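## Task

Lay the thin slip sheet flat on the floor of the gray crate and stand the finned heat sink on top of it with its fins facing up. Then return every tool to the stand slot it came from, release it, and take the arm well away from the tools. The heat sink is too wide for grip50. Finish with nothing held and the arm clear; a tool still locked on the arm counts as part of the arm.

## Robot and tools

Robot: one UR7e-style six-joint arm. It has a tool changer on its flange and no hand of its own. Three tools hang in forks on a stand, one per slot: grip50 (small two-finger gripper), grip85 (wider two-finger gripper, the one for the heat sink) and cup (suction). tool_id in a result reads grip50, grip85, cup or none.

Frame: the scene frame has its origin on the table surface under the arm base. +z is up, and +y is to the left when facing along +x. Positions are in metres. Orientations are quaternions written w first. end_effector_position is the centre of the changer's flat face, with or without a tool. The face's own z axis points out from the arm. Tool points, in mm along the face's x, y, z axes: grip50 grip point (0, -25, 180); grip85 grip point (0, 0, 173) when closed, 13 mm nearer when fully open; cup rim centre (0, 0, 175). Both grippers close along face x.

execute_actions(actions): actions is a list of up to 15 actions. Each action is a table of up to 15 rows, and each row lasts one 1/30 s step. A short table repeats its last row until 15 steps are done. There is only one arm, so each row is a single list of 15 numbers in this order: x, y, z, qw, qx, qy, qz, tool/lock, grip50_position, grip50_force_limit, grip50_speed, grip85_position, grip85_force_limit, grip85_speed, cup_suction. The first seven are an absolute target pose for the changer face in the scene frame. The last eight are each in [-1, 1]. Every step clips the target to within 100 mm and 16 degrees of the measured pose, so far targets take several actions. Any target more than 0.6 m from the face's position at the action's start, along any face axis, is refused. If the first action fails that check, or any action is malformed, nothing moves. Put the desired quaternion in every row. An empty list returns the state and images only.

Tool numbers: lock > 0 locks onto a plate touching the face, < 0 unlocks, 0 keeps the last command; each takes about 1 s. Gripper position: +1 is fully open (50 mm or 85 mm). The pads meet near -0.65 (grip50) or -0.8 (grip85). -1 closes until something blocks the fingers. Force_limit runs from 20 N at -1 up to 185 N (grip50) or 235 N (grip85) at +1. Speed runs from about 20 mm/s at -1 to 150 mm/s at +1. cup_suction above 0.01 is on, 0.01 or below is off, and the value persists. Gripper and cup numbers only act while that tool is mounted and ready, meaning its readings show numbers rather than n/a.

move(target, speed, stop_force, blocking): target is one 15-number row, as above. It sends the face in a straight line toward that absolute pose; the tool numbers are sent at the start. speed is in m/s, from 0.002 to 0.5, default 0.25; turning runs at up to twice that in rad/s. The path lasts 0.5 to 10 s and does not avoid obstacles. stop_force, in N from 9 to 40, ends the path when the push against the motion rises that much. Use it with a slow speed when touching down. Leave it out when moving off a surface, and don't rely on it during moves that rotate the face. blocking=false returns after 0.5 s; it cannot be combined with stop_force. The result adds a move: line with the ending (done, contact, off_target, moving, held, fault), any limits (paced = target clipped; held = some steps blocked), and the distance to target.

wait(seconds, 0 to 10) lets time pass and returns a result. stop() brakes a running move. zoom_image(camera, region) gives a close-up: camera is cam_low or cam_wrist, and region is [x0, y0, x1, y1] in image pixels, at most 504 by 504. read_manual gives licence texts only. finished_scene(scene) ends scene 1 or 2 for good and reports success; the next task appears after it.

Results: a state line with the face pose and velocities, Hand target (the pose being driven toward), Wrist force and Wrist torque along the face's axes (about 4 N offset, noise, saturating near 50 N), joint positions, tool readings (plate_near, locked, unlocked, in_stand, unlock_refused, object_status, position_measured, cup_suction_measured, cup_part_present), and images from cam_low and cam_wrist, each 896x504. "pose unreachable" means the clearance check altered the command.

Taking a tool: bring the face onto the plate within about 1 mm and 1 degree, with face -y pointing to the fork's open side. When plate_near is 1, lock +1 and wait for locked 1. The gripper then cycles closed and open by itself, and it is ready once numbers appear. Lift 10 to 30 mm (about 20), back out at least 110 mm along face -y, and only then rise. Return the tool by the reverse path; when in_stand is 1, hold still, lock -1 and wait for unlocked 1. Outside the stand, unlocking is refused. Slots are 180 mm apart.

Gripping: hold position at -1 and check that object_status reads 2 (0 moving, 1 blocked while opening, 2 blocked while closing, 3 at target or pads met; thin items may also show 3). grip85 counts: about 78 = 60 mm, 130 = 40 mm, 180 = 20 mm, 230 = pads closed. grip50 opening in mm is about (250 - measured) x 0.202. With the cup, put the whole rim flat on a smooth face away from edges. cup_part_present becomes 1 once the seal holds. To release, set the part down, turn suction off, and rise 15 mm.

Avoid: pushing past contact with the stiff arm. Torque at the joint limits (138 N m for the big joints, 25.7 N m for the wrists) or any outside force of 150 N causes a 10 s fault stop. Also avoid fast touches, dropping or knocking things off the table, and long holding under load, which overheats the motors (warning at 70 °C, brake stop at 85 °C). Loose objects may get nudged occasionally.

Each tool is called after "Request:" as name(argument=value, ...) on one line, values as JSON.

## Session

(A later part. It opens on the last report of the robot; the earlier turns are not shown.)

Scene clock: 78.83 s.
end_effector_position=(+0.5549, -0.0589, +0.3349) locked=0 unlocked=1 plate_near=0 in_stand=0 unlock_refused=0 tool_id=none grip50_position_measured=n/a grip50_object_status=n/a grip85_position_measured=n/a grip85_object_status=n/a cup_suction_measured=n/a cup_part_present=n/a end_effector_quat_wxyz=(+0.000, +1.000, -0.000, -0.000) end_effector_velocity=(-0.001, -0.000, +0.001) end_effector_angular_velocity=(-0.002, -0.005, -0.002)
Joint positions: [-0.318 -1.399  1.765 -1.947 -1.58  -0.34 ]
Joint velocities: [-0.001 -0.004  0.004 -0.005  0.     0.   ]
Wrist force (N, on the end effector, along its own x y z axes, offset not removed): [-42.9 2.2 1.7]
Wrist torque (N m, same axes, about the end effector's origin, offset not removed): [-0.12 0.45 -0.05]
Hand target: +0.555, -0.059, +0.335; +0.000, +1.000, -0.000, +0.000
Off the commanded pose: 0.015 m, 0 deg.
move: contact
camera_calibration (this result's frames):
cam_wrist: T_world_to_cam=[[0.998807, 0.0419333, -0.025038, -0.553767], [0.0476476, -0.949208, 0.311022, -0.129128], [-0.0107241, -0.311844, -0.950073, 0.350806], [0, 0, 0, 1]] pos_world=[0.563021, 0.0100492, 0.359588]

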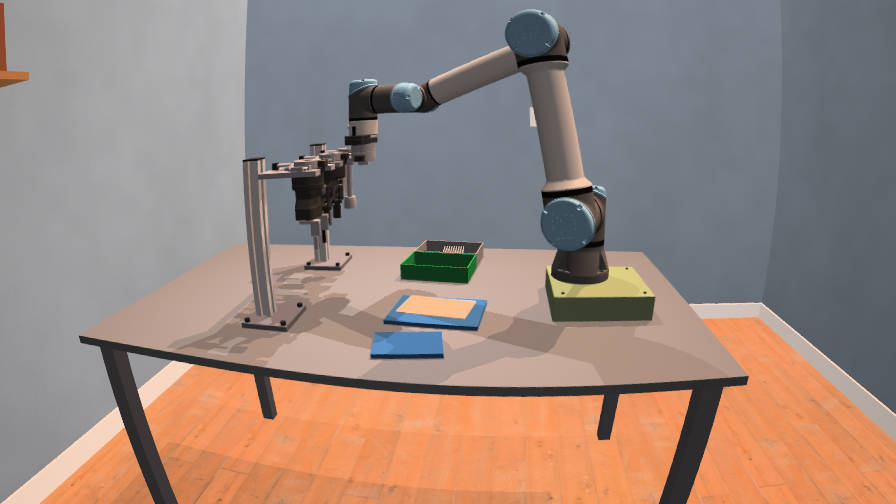

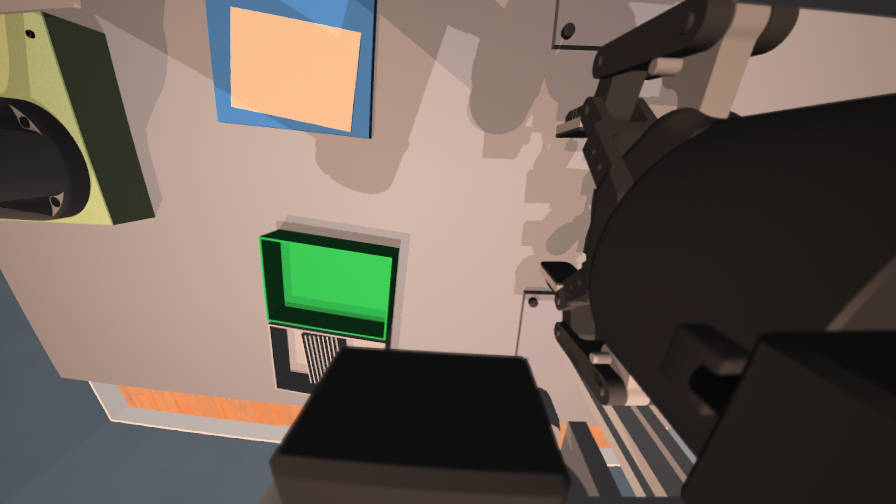

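Request:
move(target=[0.548,-0.07,0.335,0,1,0,0,0,1,0,0,1,0,0,0], speed=0.03)

Request:
move(target=[0.55,-0.095,0.335,0,1,0,0,0,1,0,0,1,0,0,0], speed=0.05)

Request:
move(target=[0.5595,-0.095,0.335,0,1,0,0,0,1,0,0,1,0,0,0], speed=0.005, stop_force=9)

Request:
move(target=[0.5595,-0.075,0.335,0,1,0,0,0,1,0,0,1,0,0,0], speed=0.004, stop_force=9)

Request:
move(target=[0.5595,-0.095,0.335,0,1,0,0,0,1,0,0,1,0,0,0], speed=0.01)

Request:
move(target=[0.5595,-0.115,0.335,0,1,0,0,0,1,0,0,1,0,0,0], speed=0.004, stop_force=9)

Scene clock: 85.40 s.
end_effector_position=(+0.5481, -0.0698, +0.3350) locked=0 unlocked=1 plate_near=0 in_stand=0 unlock_refused=0 tool_id=none grip50_position_measured=n/a grip50_object_status=n/a grip85_position_measured=n/a grip85_object_status=n/a cup_suction_measured=n/a cup_part_present=n/a end_effector_quat_wxyz=(+0.000, +1.000, -0.000, +0.000) end_effector_velocity=(-0.001, -0.002, -0.000) end_effector_angular_velocity=(-0.001, +0.000, -0.001)
Joint positions: [-0.341 -1.412  1.781 -1.95  -1.579 -0.364]
Joint velocities: [-0.004 -0.002  0.002 -0.001 -0.001 -0.003]
Wrist force (N, on the end effector, along its own x y z axes, offset not removed): [-0.7 4.9 -3.9]
Wrist torque (N m, same axes, about the end effector's origin, offset not removed): [0.27 0.01 -0.02]
Hand target: +0.548, -0.070, +0.335; +0.000, +1.000, -0.000, +0.000
Off the commanded pose: 0.000 m, 0 deg.
move: done
camera_calibration (this result's frames):
cam_wrist: T_world_to_cam=[[0.998808, 0.0420378, -0.0248207, -0.546544], [0.0476787, -0.949219, 0.310983, -0.139228], [-0.0104872, -0.311795, -0.950091, 0.347246], [0, 0, 0, 1]] pos_world=[0.556172, -0.000912996, 0.359647]

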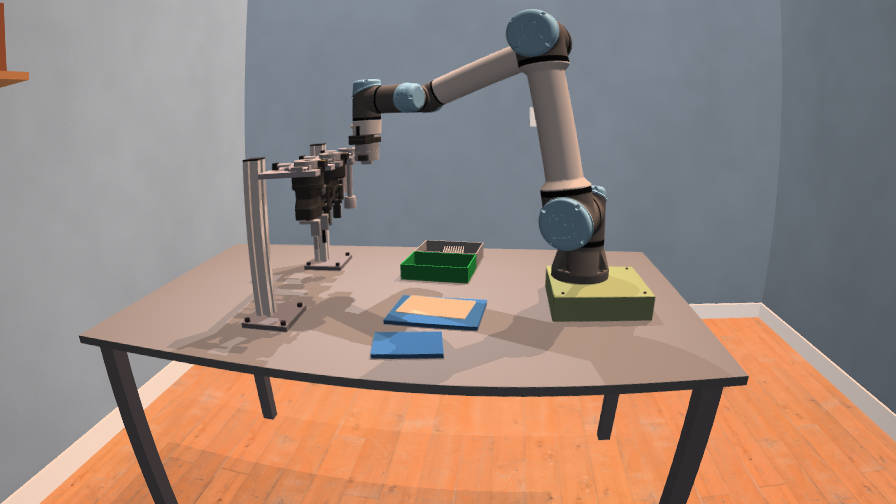

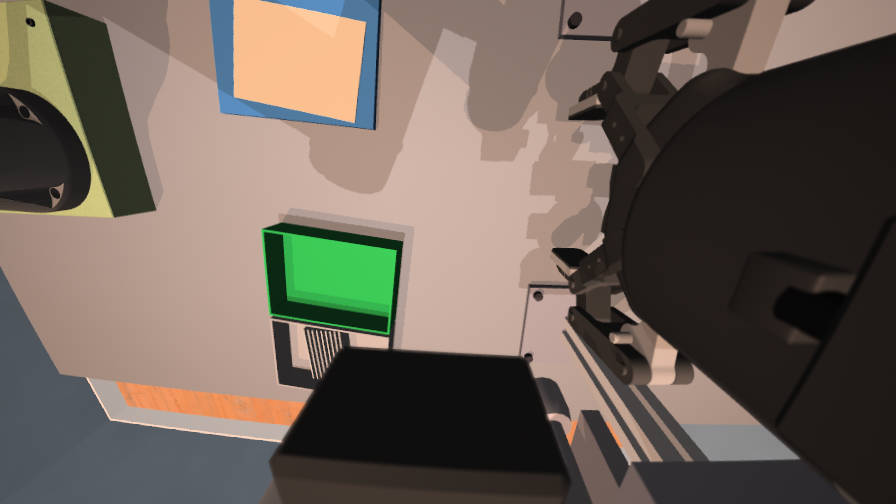

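Scene clock: 86.27 s.
end_effector_position=(+0.5500, -0.0948, +0.3350) locked=0 unlocked=1 plate_near=0 in_stand=0 unlock_refused=0 tool_id=none grip50_position_measured=n/a grip50_object_status=n/a grip85_position_measured=n/a grip85_object_status=n/a cup_suction_measured=n/a cup_part_present=n/a end_effector_quat_wxyz=(+0.000, +1.000, -0.000, +0.000) end_effector_velocity=(+0.000, -0.002, -0.000) end_effector_angular_velocity=(+0.001, +0.001, +0.001)
Joint positions: [-0.383 -1.4    1.766 -1.947 -1.579 -0.405]
Joint velocities: [-0.003  0.001 -0.001  0.001  0.    -0.004]
Wrist force (N, on the end effector, along its own x y z axes, offset not removed): [0.1 3.1 -0.2]
Wrist torque (N m, same axes, about the end effector's origin, offset not removed): [0.12 0.03 -0.01]
Hand target: +0.550, -0.095, +0.335; +0.000, +1.000, -0.000, +0.000
Off the commanded pose: 0.000 m, 0 deg.
move: done
camera_calibration (this result's frames):
cam_wrist: T_world_to_cam=[[0.998808, 0.0420393, -0.024804, -0.547384], [0.0476755, -0.949205, 0.311026, -0.163069], [-0.0104688, -0.311838, -0.950078, 0.339465], [0, 0, 0, 1]] pos_world=[0.55806, -0.0259163, 0.35966]

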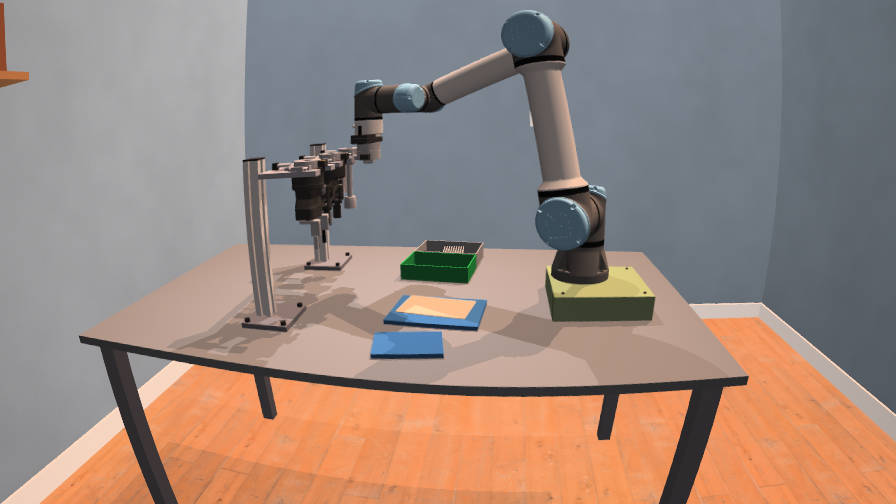

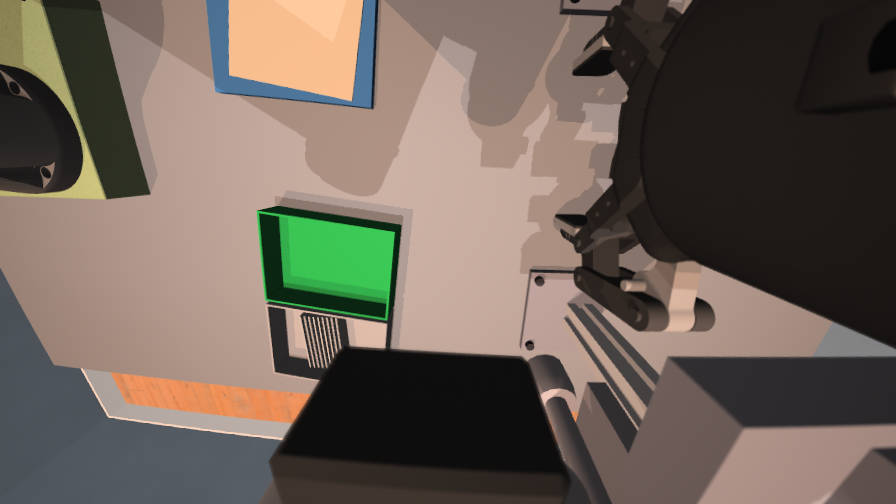

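Scene clock: 88.23 s.
end_effector_position=(+0.5579, -0.0949, +0.3350) locked=0 unlocked=1 plate_near=0 in_stand=0 unlock_refused=0 tool_id=none grip50_position_measured=n/a grip50_object_status=n/a grip85_position_measured=n/a grip85_object_status=n/a cup_suction_measured=n/a cup_part_present=n/a end_effector_quat_wxyz=(-0.000, +1.000, -0.000, -0.000) end_effector_velocity=(-0.001, +0.000, +0.001) end_effector_angular_velocity=(-0.002, -0.004, -0.001)
Joint positions: [-0.378 -1.381  1.744 -1.943 -1.579 -0.4  ]
Joint velocities: [ 0.    -0.004  0.004 -0.006  0.     0.001]
Wrist force (N, on the end effector, along its own x y z axes, offset not removed): [-28.4 14.3 -3.0]
Wrist torque (N m, same axes, about the end effector's origin, offset not removed): [0.11 0.23 0.07]
Hand target: +0.558, -0.095, +0.335; -0.000, +1.000, -0.000, -0.000
Off the commanded pose: 0.002 m, 0 deg.
move: contact
camera_calibration (this result's frames):
cam_wrist: T_world_to_cam=[[0.998806, 0.0419132, -0.0251004, -0.555187], [0.0476463, -0.949258, 0.31087, -0.163454], [-0.0107972, -0.311694, -0.950121, 0.339675], [0, 0, 0, 1]] pos_world=[0.565979, -0.0260155, 0.35961]

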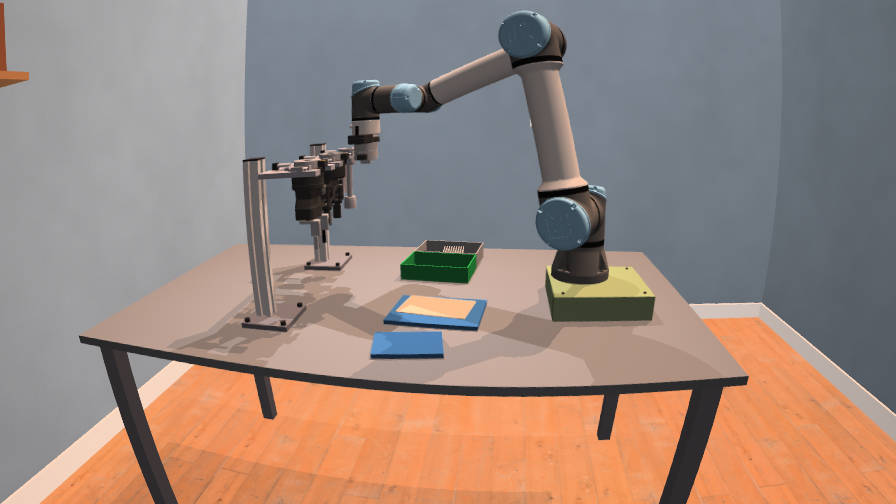

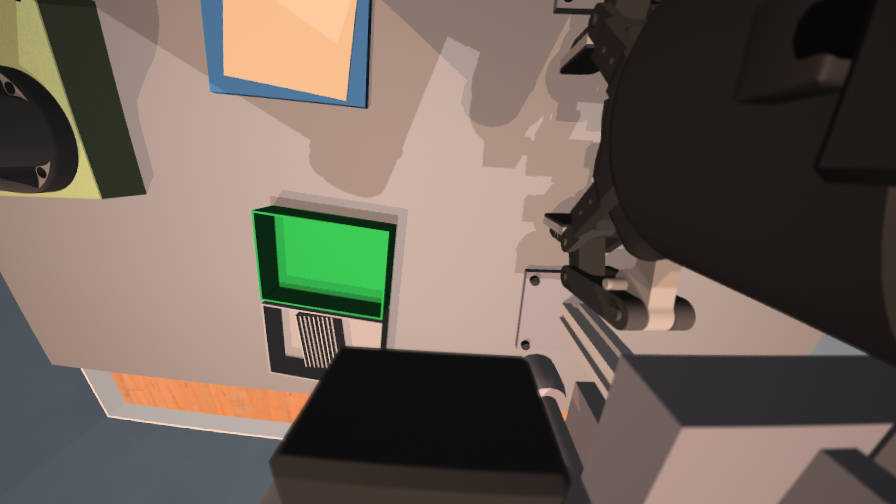

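Scene clock: 88.73 s.
end_effector_position=(+0.5579, -0.0944, +0.3349) locked=0 unlocked=1 plate_near=0 in_stand=0 unlock_refused=0 tool_id=none grip50_position_measured=n/a grip50_object_status=n/a grip85_position_measured=n/a grip85_object_status=n/a cup_suction_measured=n/a cup_part_present=n/a end_effector_quat_wxyz=(+0.000, +1.000, -0.000, -0.000) end_effector_velocity=(-0.000, -0.001, +0.001) end_effector_angular_velocity=(-0.001, -0.001, +0.004)
Joint positions: [-0.377 -1.382  1.744 -1.943 -1.579 -0.399]
Joint velocities: [-0.002 -0.001  0.    -0.    -0.001 -0.006]
Wrist force (N, on the end effector, along its own x y z axes, offset not removed): [-50.0 14.9 -2.8]
Wrist torque (N m, same axes, about the end effector's origin, offset not removed): [-0.13 0.08 -0.15]
Hand target: +0.558, -0.095, +0.335; -0.000, +1.000, -0.000, -0.000
Off the commanded pose: 0.019 m, 0 deg.
move: contact
camera_calibration (this result's frames):
cam_wrist: T_world_to_cam=[[0.998804, 0.0419306, -0.0251487, -0.555191], [0.0476802, -0.949189, 0.311075, -0.163016], [-0.0108273, -0.311902, -0.950053, 0.339811], [0, 0, 0, 1]] pos_world=[0.565979, -0.025466, 0.359587]

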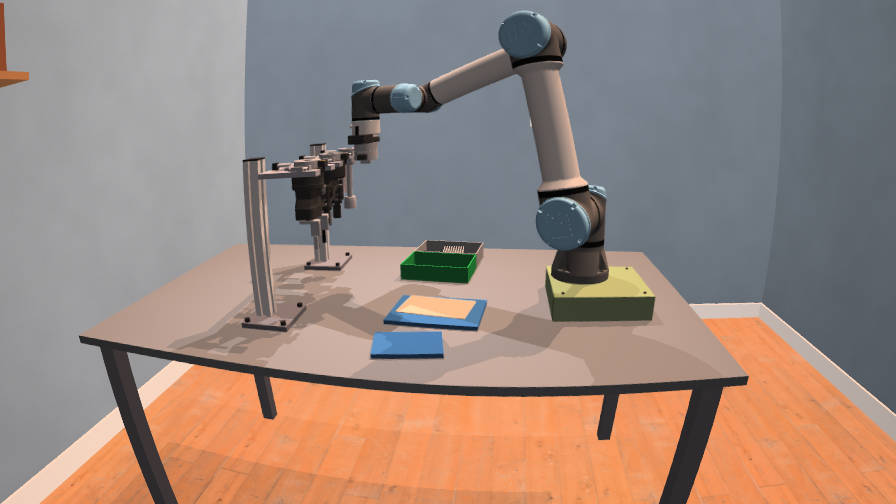

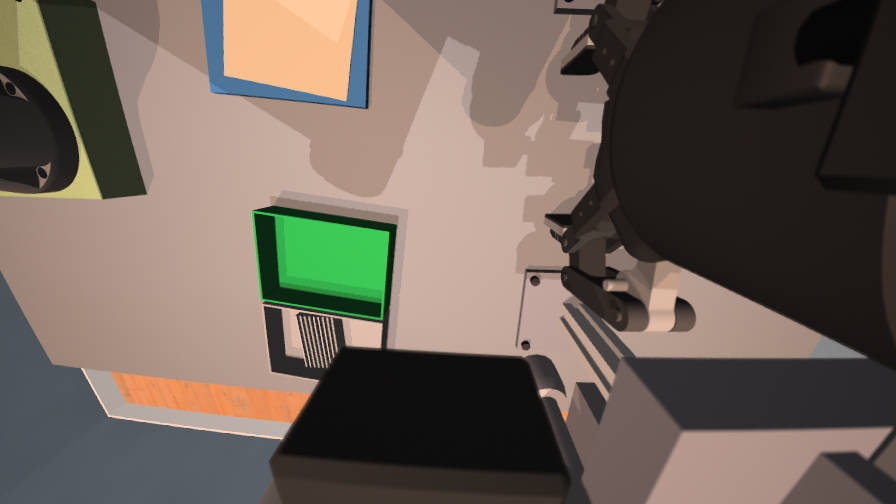

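Scene clock: 99.27 s.
end_effector_position=(+0.5581, -0.0956, +0.3345) locked=0 unlocked=1 plate_near=0 in_stand=0 unlock_refused=0 tool_id=none grip50_position_measured=n/a grip50_object_status=n/a grip85_position_measured=n/a grip85_object_status=n/a cup_suction_measured=n/a cup_part_present=n/a end_effector_quat_wxyz=(+0.001, +1.000, -0.000, -0.002) end_effector_velocity=(-0.000, -0.000, +0.001) end_effector_angular_velocity=(-0.000, -0.000, -0.002)
Joint positions: [-0.378 -1.379  1.741 -1.939 -1.583 -0.399]
Joint velocities: [-0.    -0.001 -0.     0.001 -0.     0.001]
Wrist force (N, on the end effector, along its own x y z axes, offset not removed): [-28.6 10.3 -2.7]
Wrist torque (N m, same axes, about the end effector's origin, offset not removed): [0.09 0.40 -0.14]
Hand target: +0.558, -0.096, +0.335; +0.001, +1.000, -0.000, -0.002
Off the commanded pose: 0.002 m, 0 deg.
FORCE FAULT: contact force on the arm reached its limit, and the arm stopped for 10 seconds. The contact can be on any part of the arm, not only on its tool. That time counts as 20 of the actions that you can send in this scene. The arm's remaining commands of this call were not run. The arm holds still and accepts commands again. Move the arm away from the contact; if what it grips holds it there, let go first. Pushing or pulling that hard again can fault the arm again.
move: fault
camera_calibration (this result's frames):
cam_wrist: T_world_to_cam=[[0.998708, 0.0412566, -0.0296798, -0.553864], [0.0484831, -0.948551, 0.31289, -0.165035], [-0.015244, -0.313924, -0.949326, 0.341062], [0, 0, 0, 1]] pos_world=[0.566349, -0.0266262, 0.358978]

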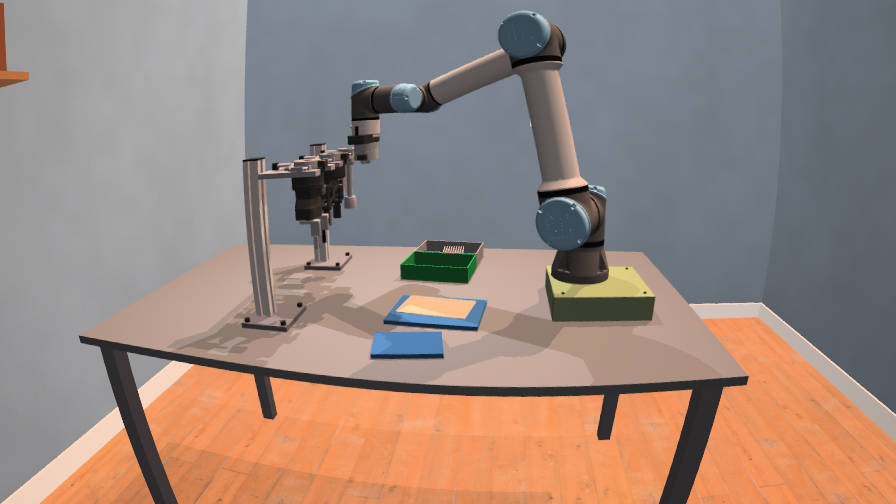

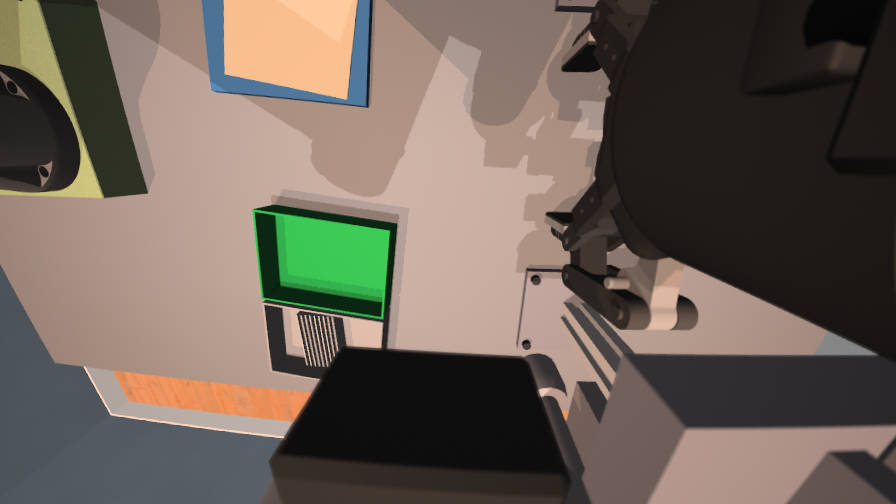

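not run: a fault stop came before this call.

Request:
move(target=[0.5579,-0.100,0.335,0,1,0,0,0,1,0,0,1,0,0,0], speed=0.005)

Request:
move(target=[0.5579,-0.125,0.335,0,1,0,0,0,1,0,0,1,0,0,0], speed=0.004, stop_force=9)

Scene clock: 103.40 s.
end_effector_position=(+0.5579, -0.0999, +0.3350) locked=0 unlocked=1 plate_near=0 in_stand=0 unlock_refused=0 tool_id=none grip50_position_measured=n/a grip50_object_status=n/a grip85_position_measured=n/a grip85_object_status=n/a cup_suction_measured=n/a cup_part_present=n/a end_effector_quat_wxyz=(+0.000, +1.000, -0.000, -0.000) end_effector_velocity=(+0.000, -0.001, -0.000) end_effector_angular_velocity=(+0.001, -0.001, -0.000)
Joint positions: [-0.386 -1.38   1.741 -1.943 -1.579 -0.408]
Joint velocities: [-0.001  0.     0.    -0.001  0.001 -0.001]
Wrist force (N, on the end effector, along its own x y z axes, offset not removed): [-3.0 -1.1 -1.9]
Wrist torque (N m, same axes, about the end effector's origin, offset not removed): [-0.02 0.30 0.02]
Hand target: +0.558, -0.100, +0.335; +0.000, +1.000, +0.000, +0.000
Off the commanded pose: 0.000 m, 0 deg.
move: done
camera_calibration (this result's frames):
cam_wrist: T_world_to_cam=[[0.998806, 0.0420351, -0.0249068, -0.555045], [0.0477029, -0.949222, 0.310971, -0.168265], [-0.0105704, -0.311787, -0.950093, 0.338017], [0, 0, 0, 1]] pos_world=[0.565982, -0.0309998, 0.359649]

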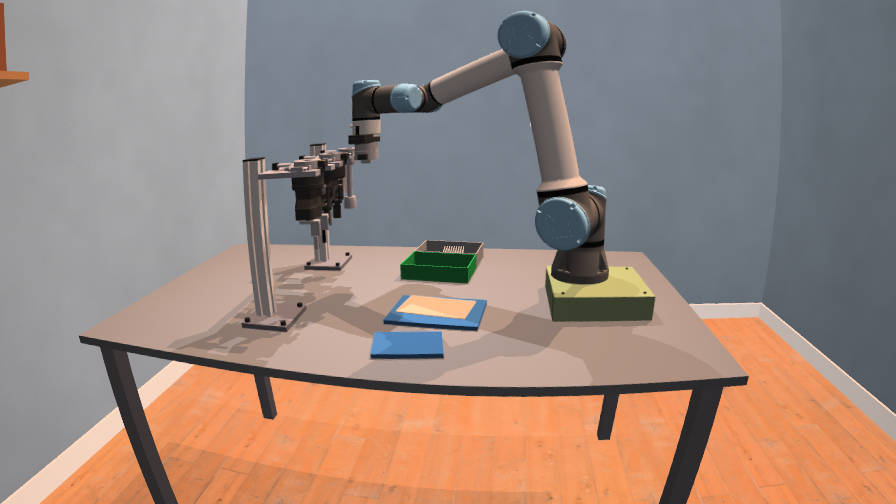

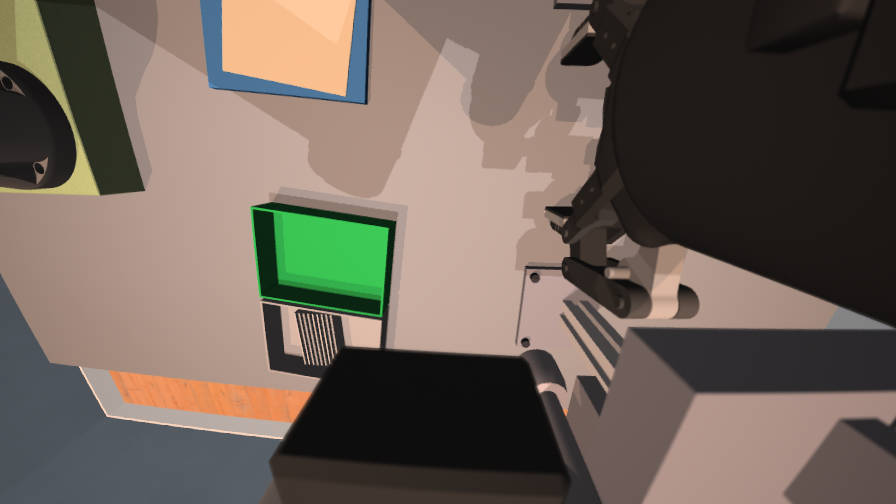

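Scene clock: 107.57 s.
end_effector_position=(+0.5579, -0.1151, +0.3350) locked=0 unlocked=1 plate_near=0 in_stand=0 unlock_refused=0 tool_id=none grip50_position_measured=n/a grip50_object_status=n/a grip85_position_measured=n/a grip85_object_status=n/a cup_suction_measured=n/a cup_part_present=n/a end_effector_quat_wxyz=(-0.000, +1.000, +0.000, -0.000) end_effector_velocity=(+0.000, +0.002, +0.001) end_effector_angular_velocity=(-0.000, -0.002, -0.002)
Joint positions: [-0.412 -1.373  1.733 -1.941 -1.579 -0.434]
Joint velocities: [ 0.004 -0.001 -0.    -0.001  0.001  0.006]
Wrist force (N, on the end effector, along its own x y z axes, offset not removed): [-38.7 -4.9 -2.1]
Wrist torque (N m, same axes, about the end effector's origin, offset not removed): [0.07 0.17 0.29]
Hand target: +0.558, -0.115, +0.335; -0.000, +1.000, +0.000, -0.000
Off the commanded pose: 0.010 m, 0 deg.
move: contact
camera_calibration (this result's frames):
cam_wrist: T_world_to_cam=[[0.998798, 0.0420895, -0.0251189, -0.554295], [0.0478198, -0.949243, 0.310888, -0.18272], [-0.0107588, -0.311715, -0.950115, 0.333362], [0, 0, 0, 1]] pos_world=[0.565953, -0.0462019, 0.359615]

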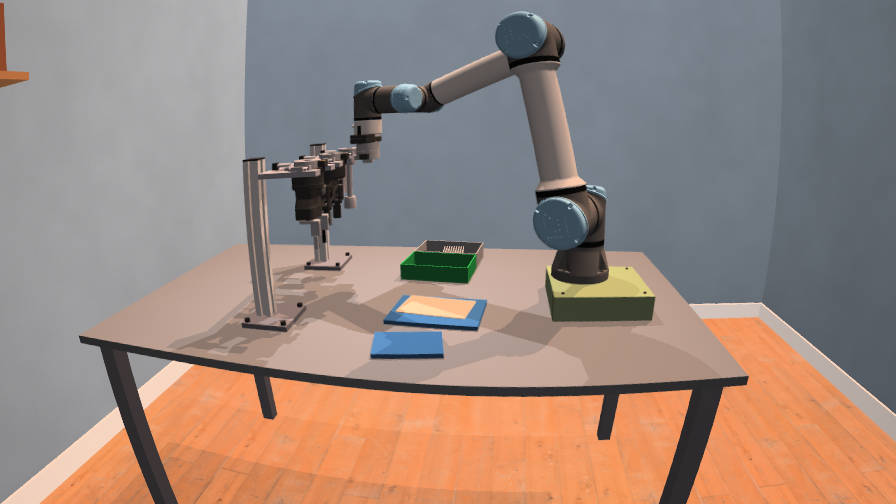

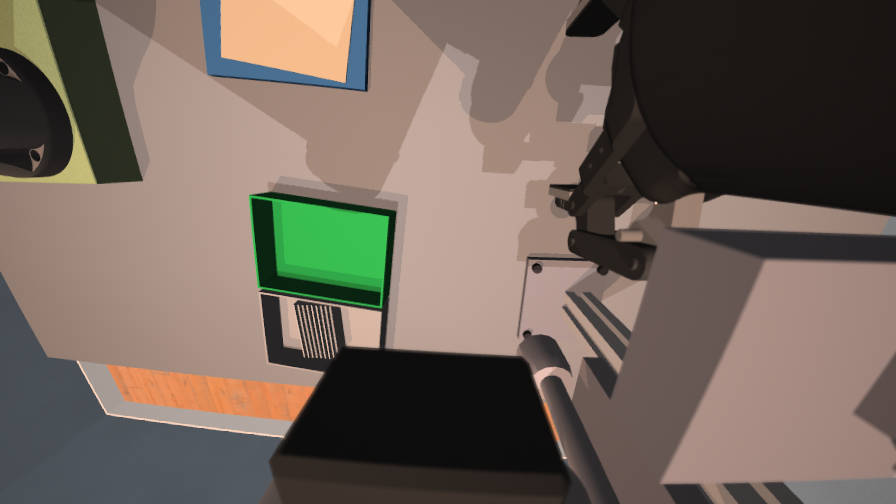

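Request:
move(target=[0.50,-0.105,0.39,0,1,0,0,0,1,0,0,1,0,0,0], speed=0.1)

Request:
move(target=[0.6302,-0.012,0.385,0,0.6972,0.7169,0,0,1,0,0,1,0,0,0], speed=0.4)

Request:
move(target=[0.6302,-0.012,0.34,0,0.6972,0.7169,0,0,1,0,0,1,0,0,0], speed=0.008, stop_force=10)

Scene clock: 114.50 s.
end_effector_position=(+0.5001, -0.1050, +0.3898) locked=0 unlocked=1 plate_near=0 in_stand=0 unlock_refused=0 tool_id=none grip50_position_measured=n/a grip50_object_status=n/a grip85_position_measured=n/a grip85_object_status=n/a cup_suction_measured=n/a cup_part_present=n/a end_effector_quat_wxyz=(+0.000, +1.000, -0.000, +0.000) end_effector_velocity=(-0.001, +0.001, +0.001) end_effector_angular_velocity=(+0.001, -0.001, -0.001)
Joint positions: [-0.441 -1.552  1.788 -1.818 -1.578 -0.463]
Joint velocities: [-0.    -0.004  0.001  0.002  0.002  0.   ]
Wrist force (N, on the end effector, along its own x y z axes, offset not removed): [-2.5 2.8 -0.8]
Wrist torque (N m, same axes, about the end effector's origin, offset not removed): [0.20 0.12 -0.13]
Hand target: +0.500, -0.105, +0.390; +0.000, +1.000, +0.000, +0.000
Off the commanded pose: 0.000 m, 0 deg.
move: done
camera_calibration (this result's frames):
cam_wrist: T_world_to_cam=[[0.998807, 0.0420425, -0.0248284, -0.49575], [0.0476857, -0.949216, 0.31099, -0.187336], [-0.0104926, -0.311804, -0.950089, 0.387869], [0, 0, 0, 1]] pos_world=[0.508162, -0.0360411, 0.414462]

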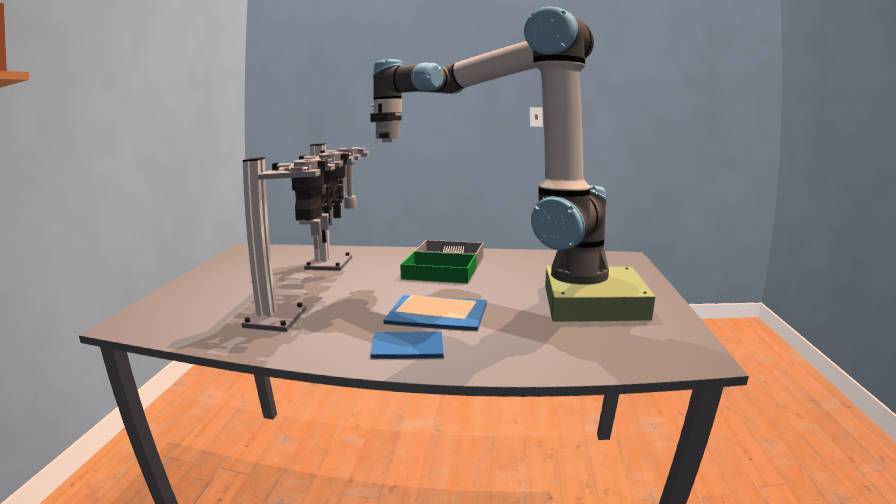

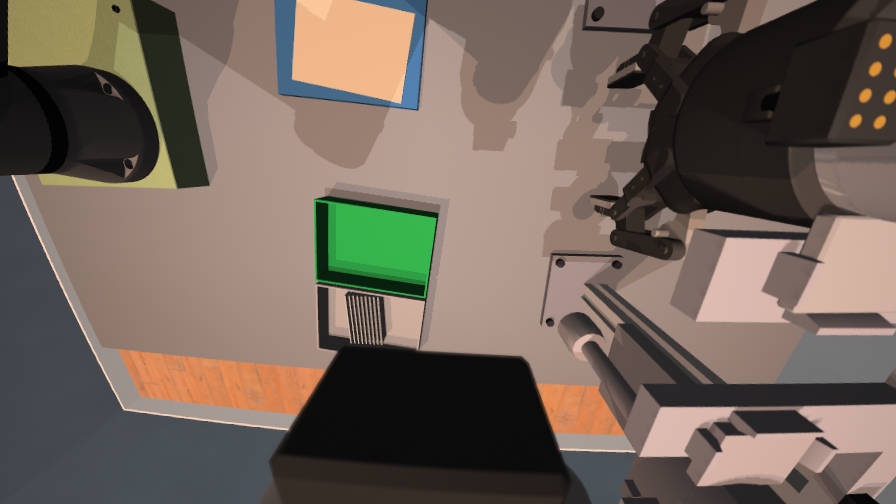

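Scene clock: 117.03 s.
end_effector_position=(+0.6301, -0.0121, +0.3852) locked=0 unlocked=1 plate_near=0 in_stand=0 unlock_refused=0 tool_id=none grip50_position_measured=n/a grip50_object_status=n/a grip85_position_measured=n/a grip85_object_status=n/a cup_suction_measured=n/a cup_part_present=n/a end_effector_quat_wxyz=(-0.000, +0.698, +0.717, +0.000) end_effector_velocity=(+0.001, +0.000, +0.000) end_effector_angular_velocity=(+0.001, +0.000, +0.010)
Joint positions: [-0.203 -1.264  1.461 -1.776 -1.58  -1.822]
Joint velocities: [ 0.     0.002 -0.003  0.002  0.001 -0.01 ]
Wrist force (N, on the end effector, along its own x y z axes, offset not removed): [-3.8 3.3 -4.2]
Wrist torque (N m, same axes, about the end effector's origin, offset not removed): [-0.01 0.39 0.02]
Hand target: +0.630, -0.012, +0.385; -0.000, +0.697, +0.717, +0.000
Off the commanded pose: 0.000 m, 0 deg.
move: done
camera_calibration (this result's frames):
cam_wrist: T_world_to_cam=[[-0.0687916, 0.997334, -0.0243241, 0.0544678], [0.947655, 0.0729463, 0.310853, -0.658592], [0.311799, -0.00166675, -0.950147, 0.214468], [0, 0, 0, 1]] pos_world=[0.560994, -0.0059233, 0.409826]

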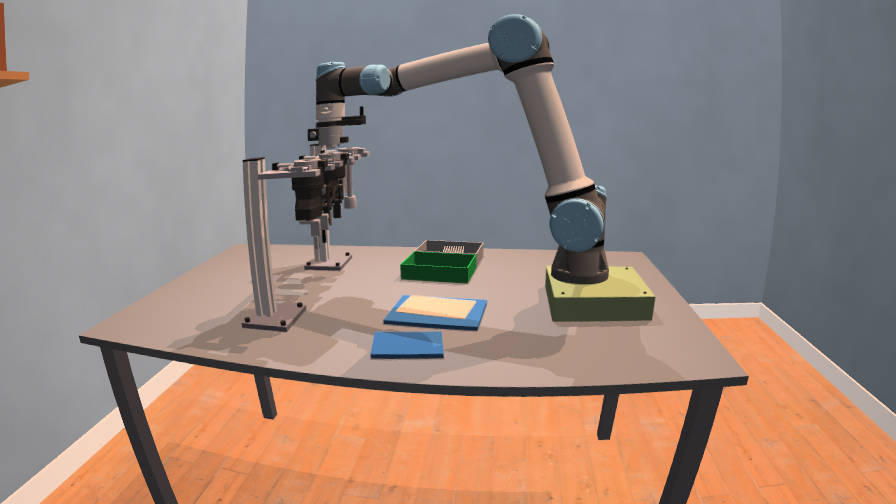

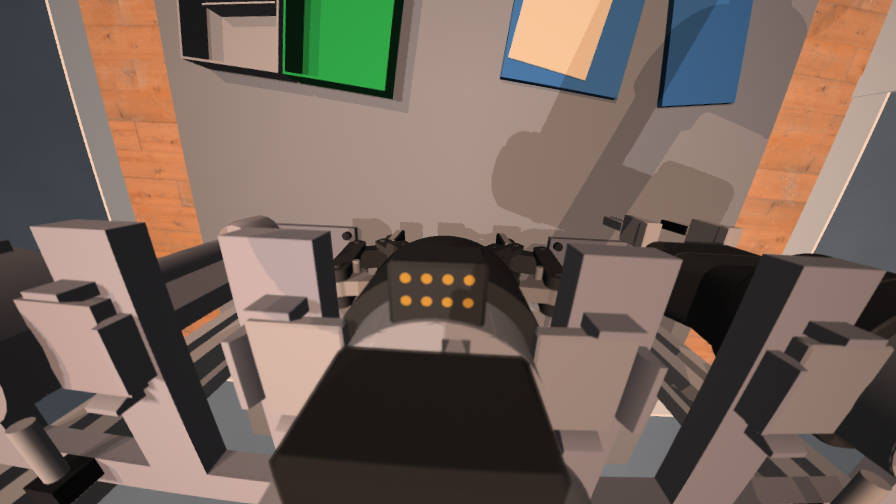

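Scene clock: 120.40 s.
end_effector_position=(+0.6302, -0.0121, +0.3612) locked=0 unlocked=1 plate_near=1 in_stand=1 unlock_refused=0 tool_id=none grip50_position_measured=n/a grip50_object_status=n/a grip85_position_measured=n/a grip85_object_status=n/a cup_suction_measured=n/a cup_part_present=n/a end_effector_quat_wxyz=(-0.000, +0.697, +0.717, +0.000) end_effector_velocity=(+0.000, +0.000, -0.000) end_effector_angular_velocity=(+0.001, +0.007, +0.000)
Joint positions: [-0.203 -1.25   1.506 -1.835 -1.58  -1.823]
Joint velocities: [ 0.     0.002 -0.004  0.008 -0.     0.   ]
Wrist force (N, on the end effector, along its own x y z axes, offset not removed): [-3.3 -0.8 -25.7]
Wrist torque (N m, same axes, about the end effector's origin, offset not removed): [-0.72 0.48 0.03]
Hand target: +0.630, -0.012, +0.361; -0.000, +0.697, +0.717, +0.000
Off the commanded pose: 0.021 m, 0 deg.
move: contact
camera_calibration (this result's frames):
cam_wrist: T_world_to_cam=[[-0.0693819, 0.997286, -0.0246206, 0.0543039], [0.947565, 0.0735999, 0.310972, -0.651217], [0.31194, -0.00175374, -0.9501, 0.191547], [0, 0, 0, 1]] pos_world=[0.561087, -0.00589114, 0.385836]

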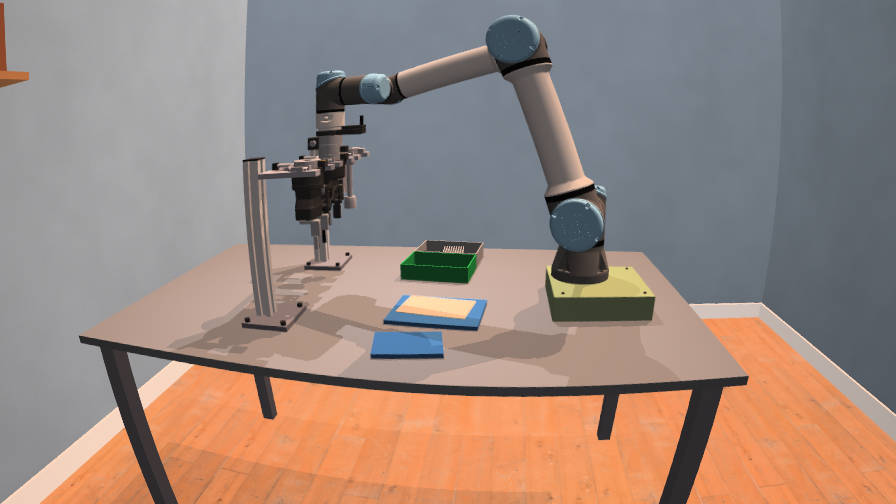

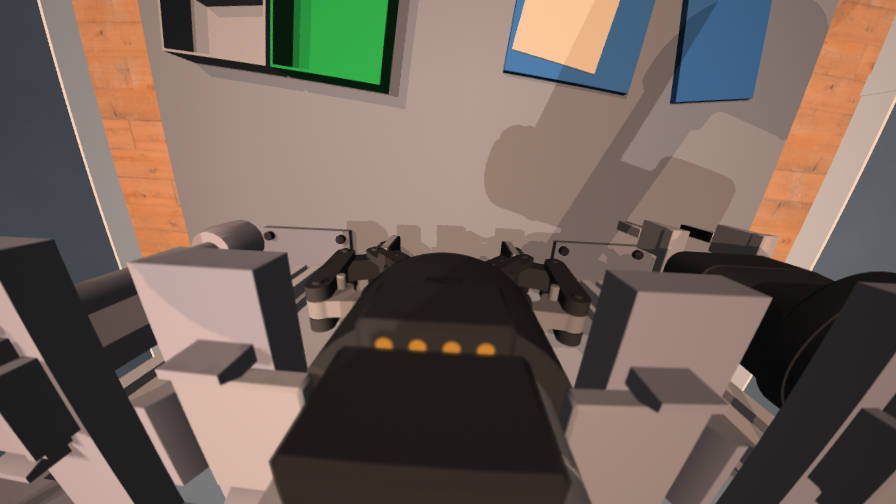

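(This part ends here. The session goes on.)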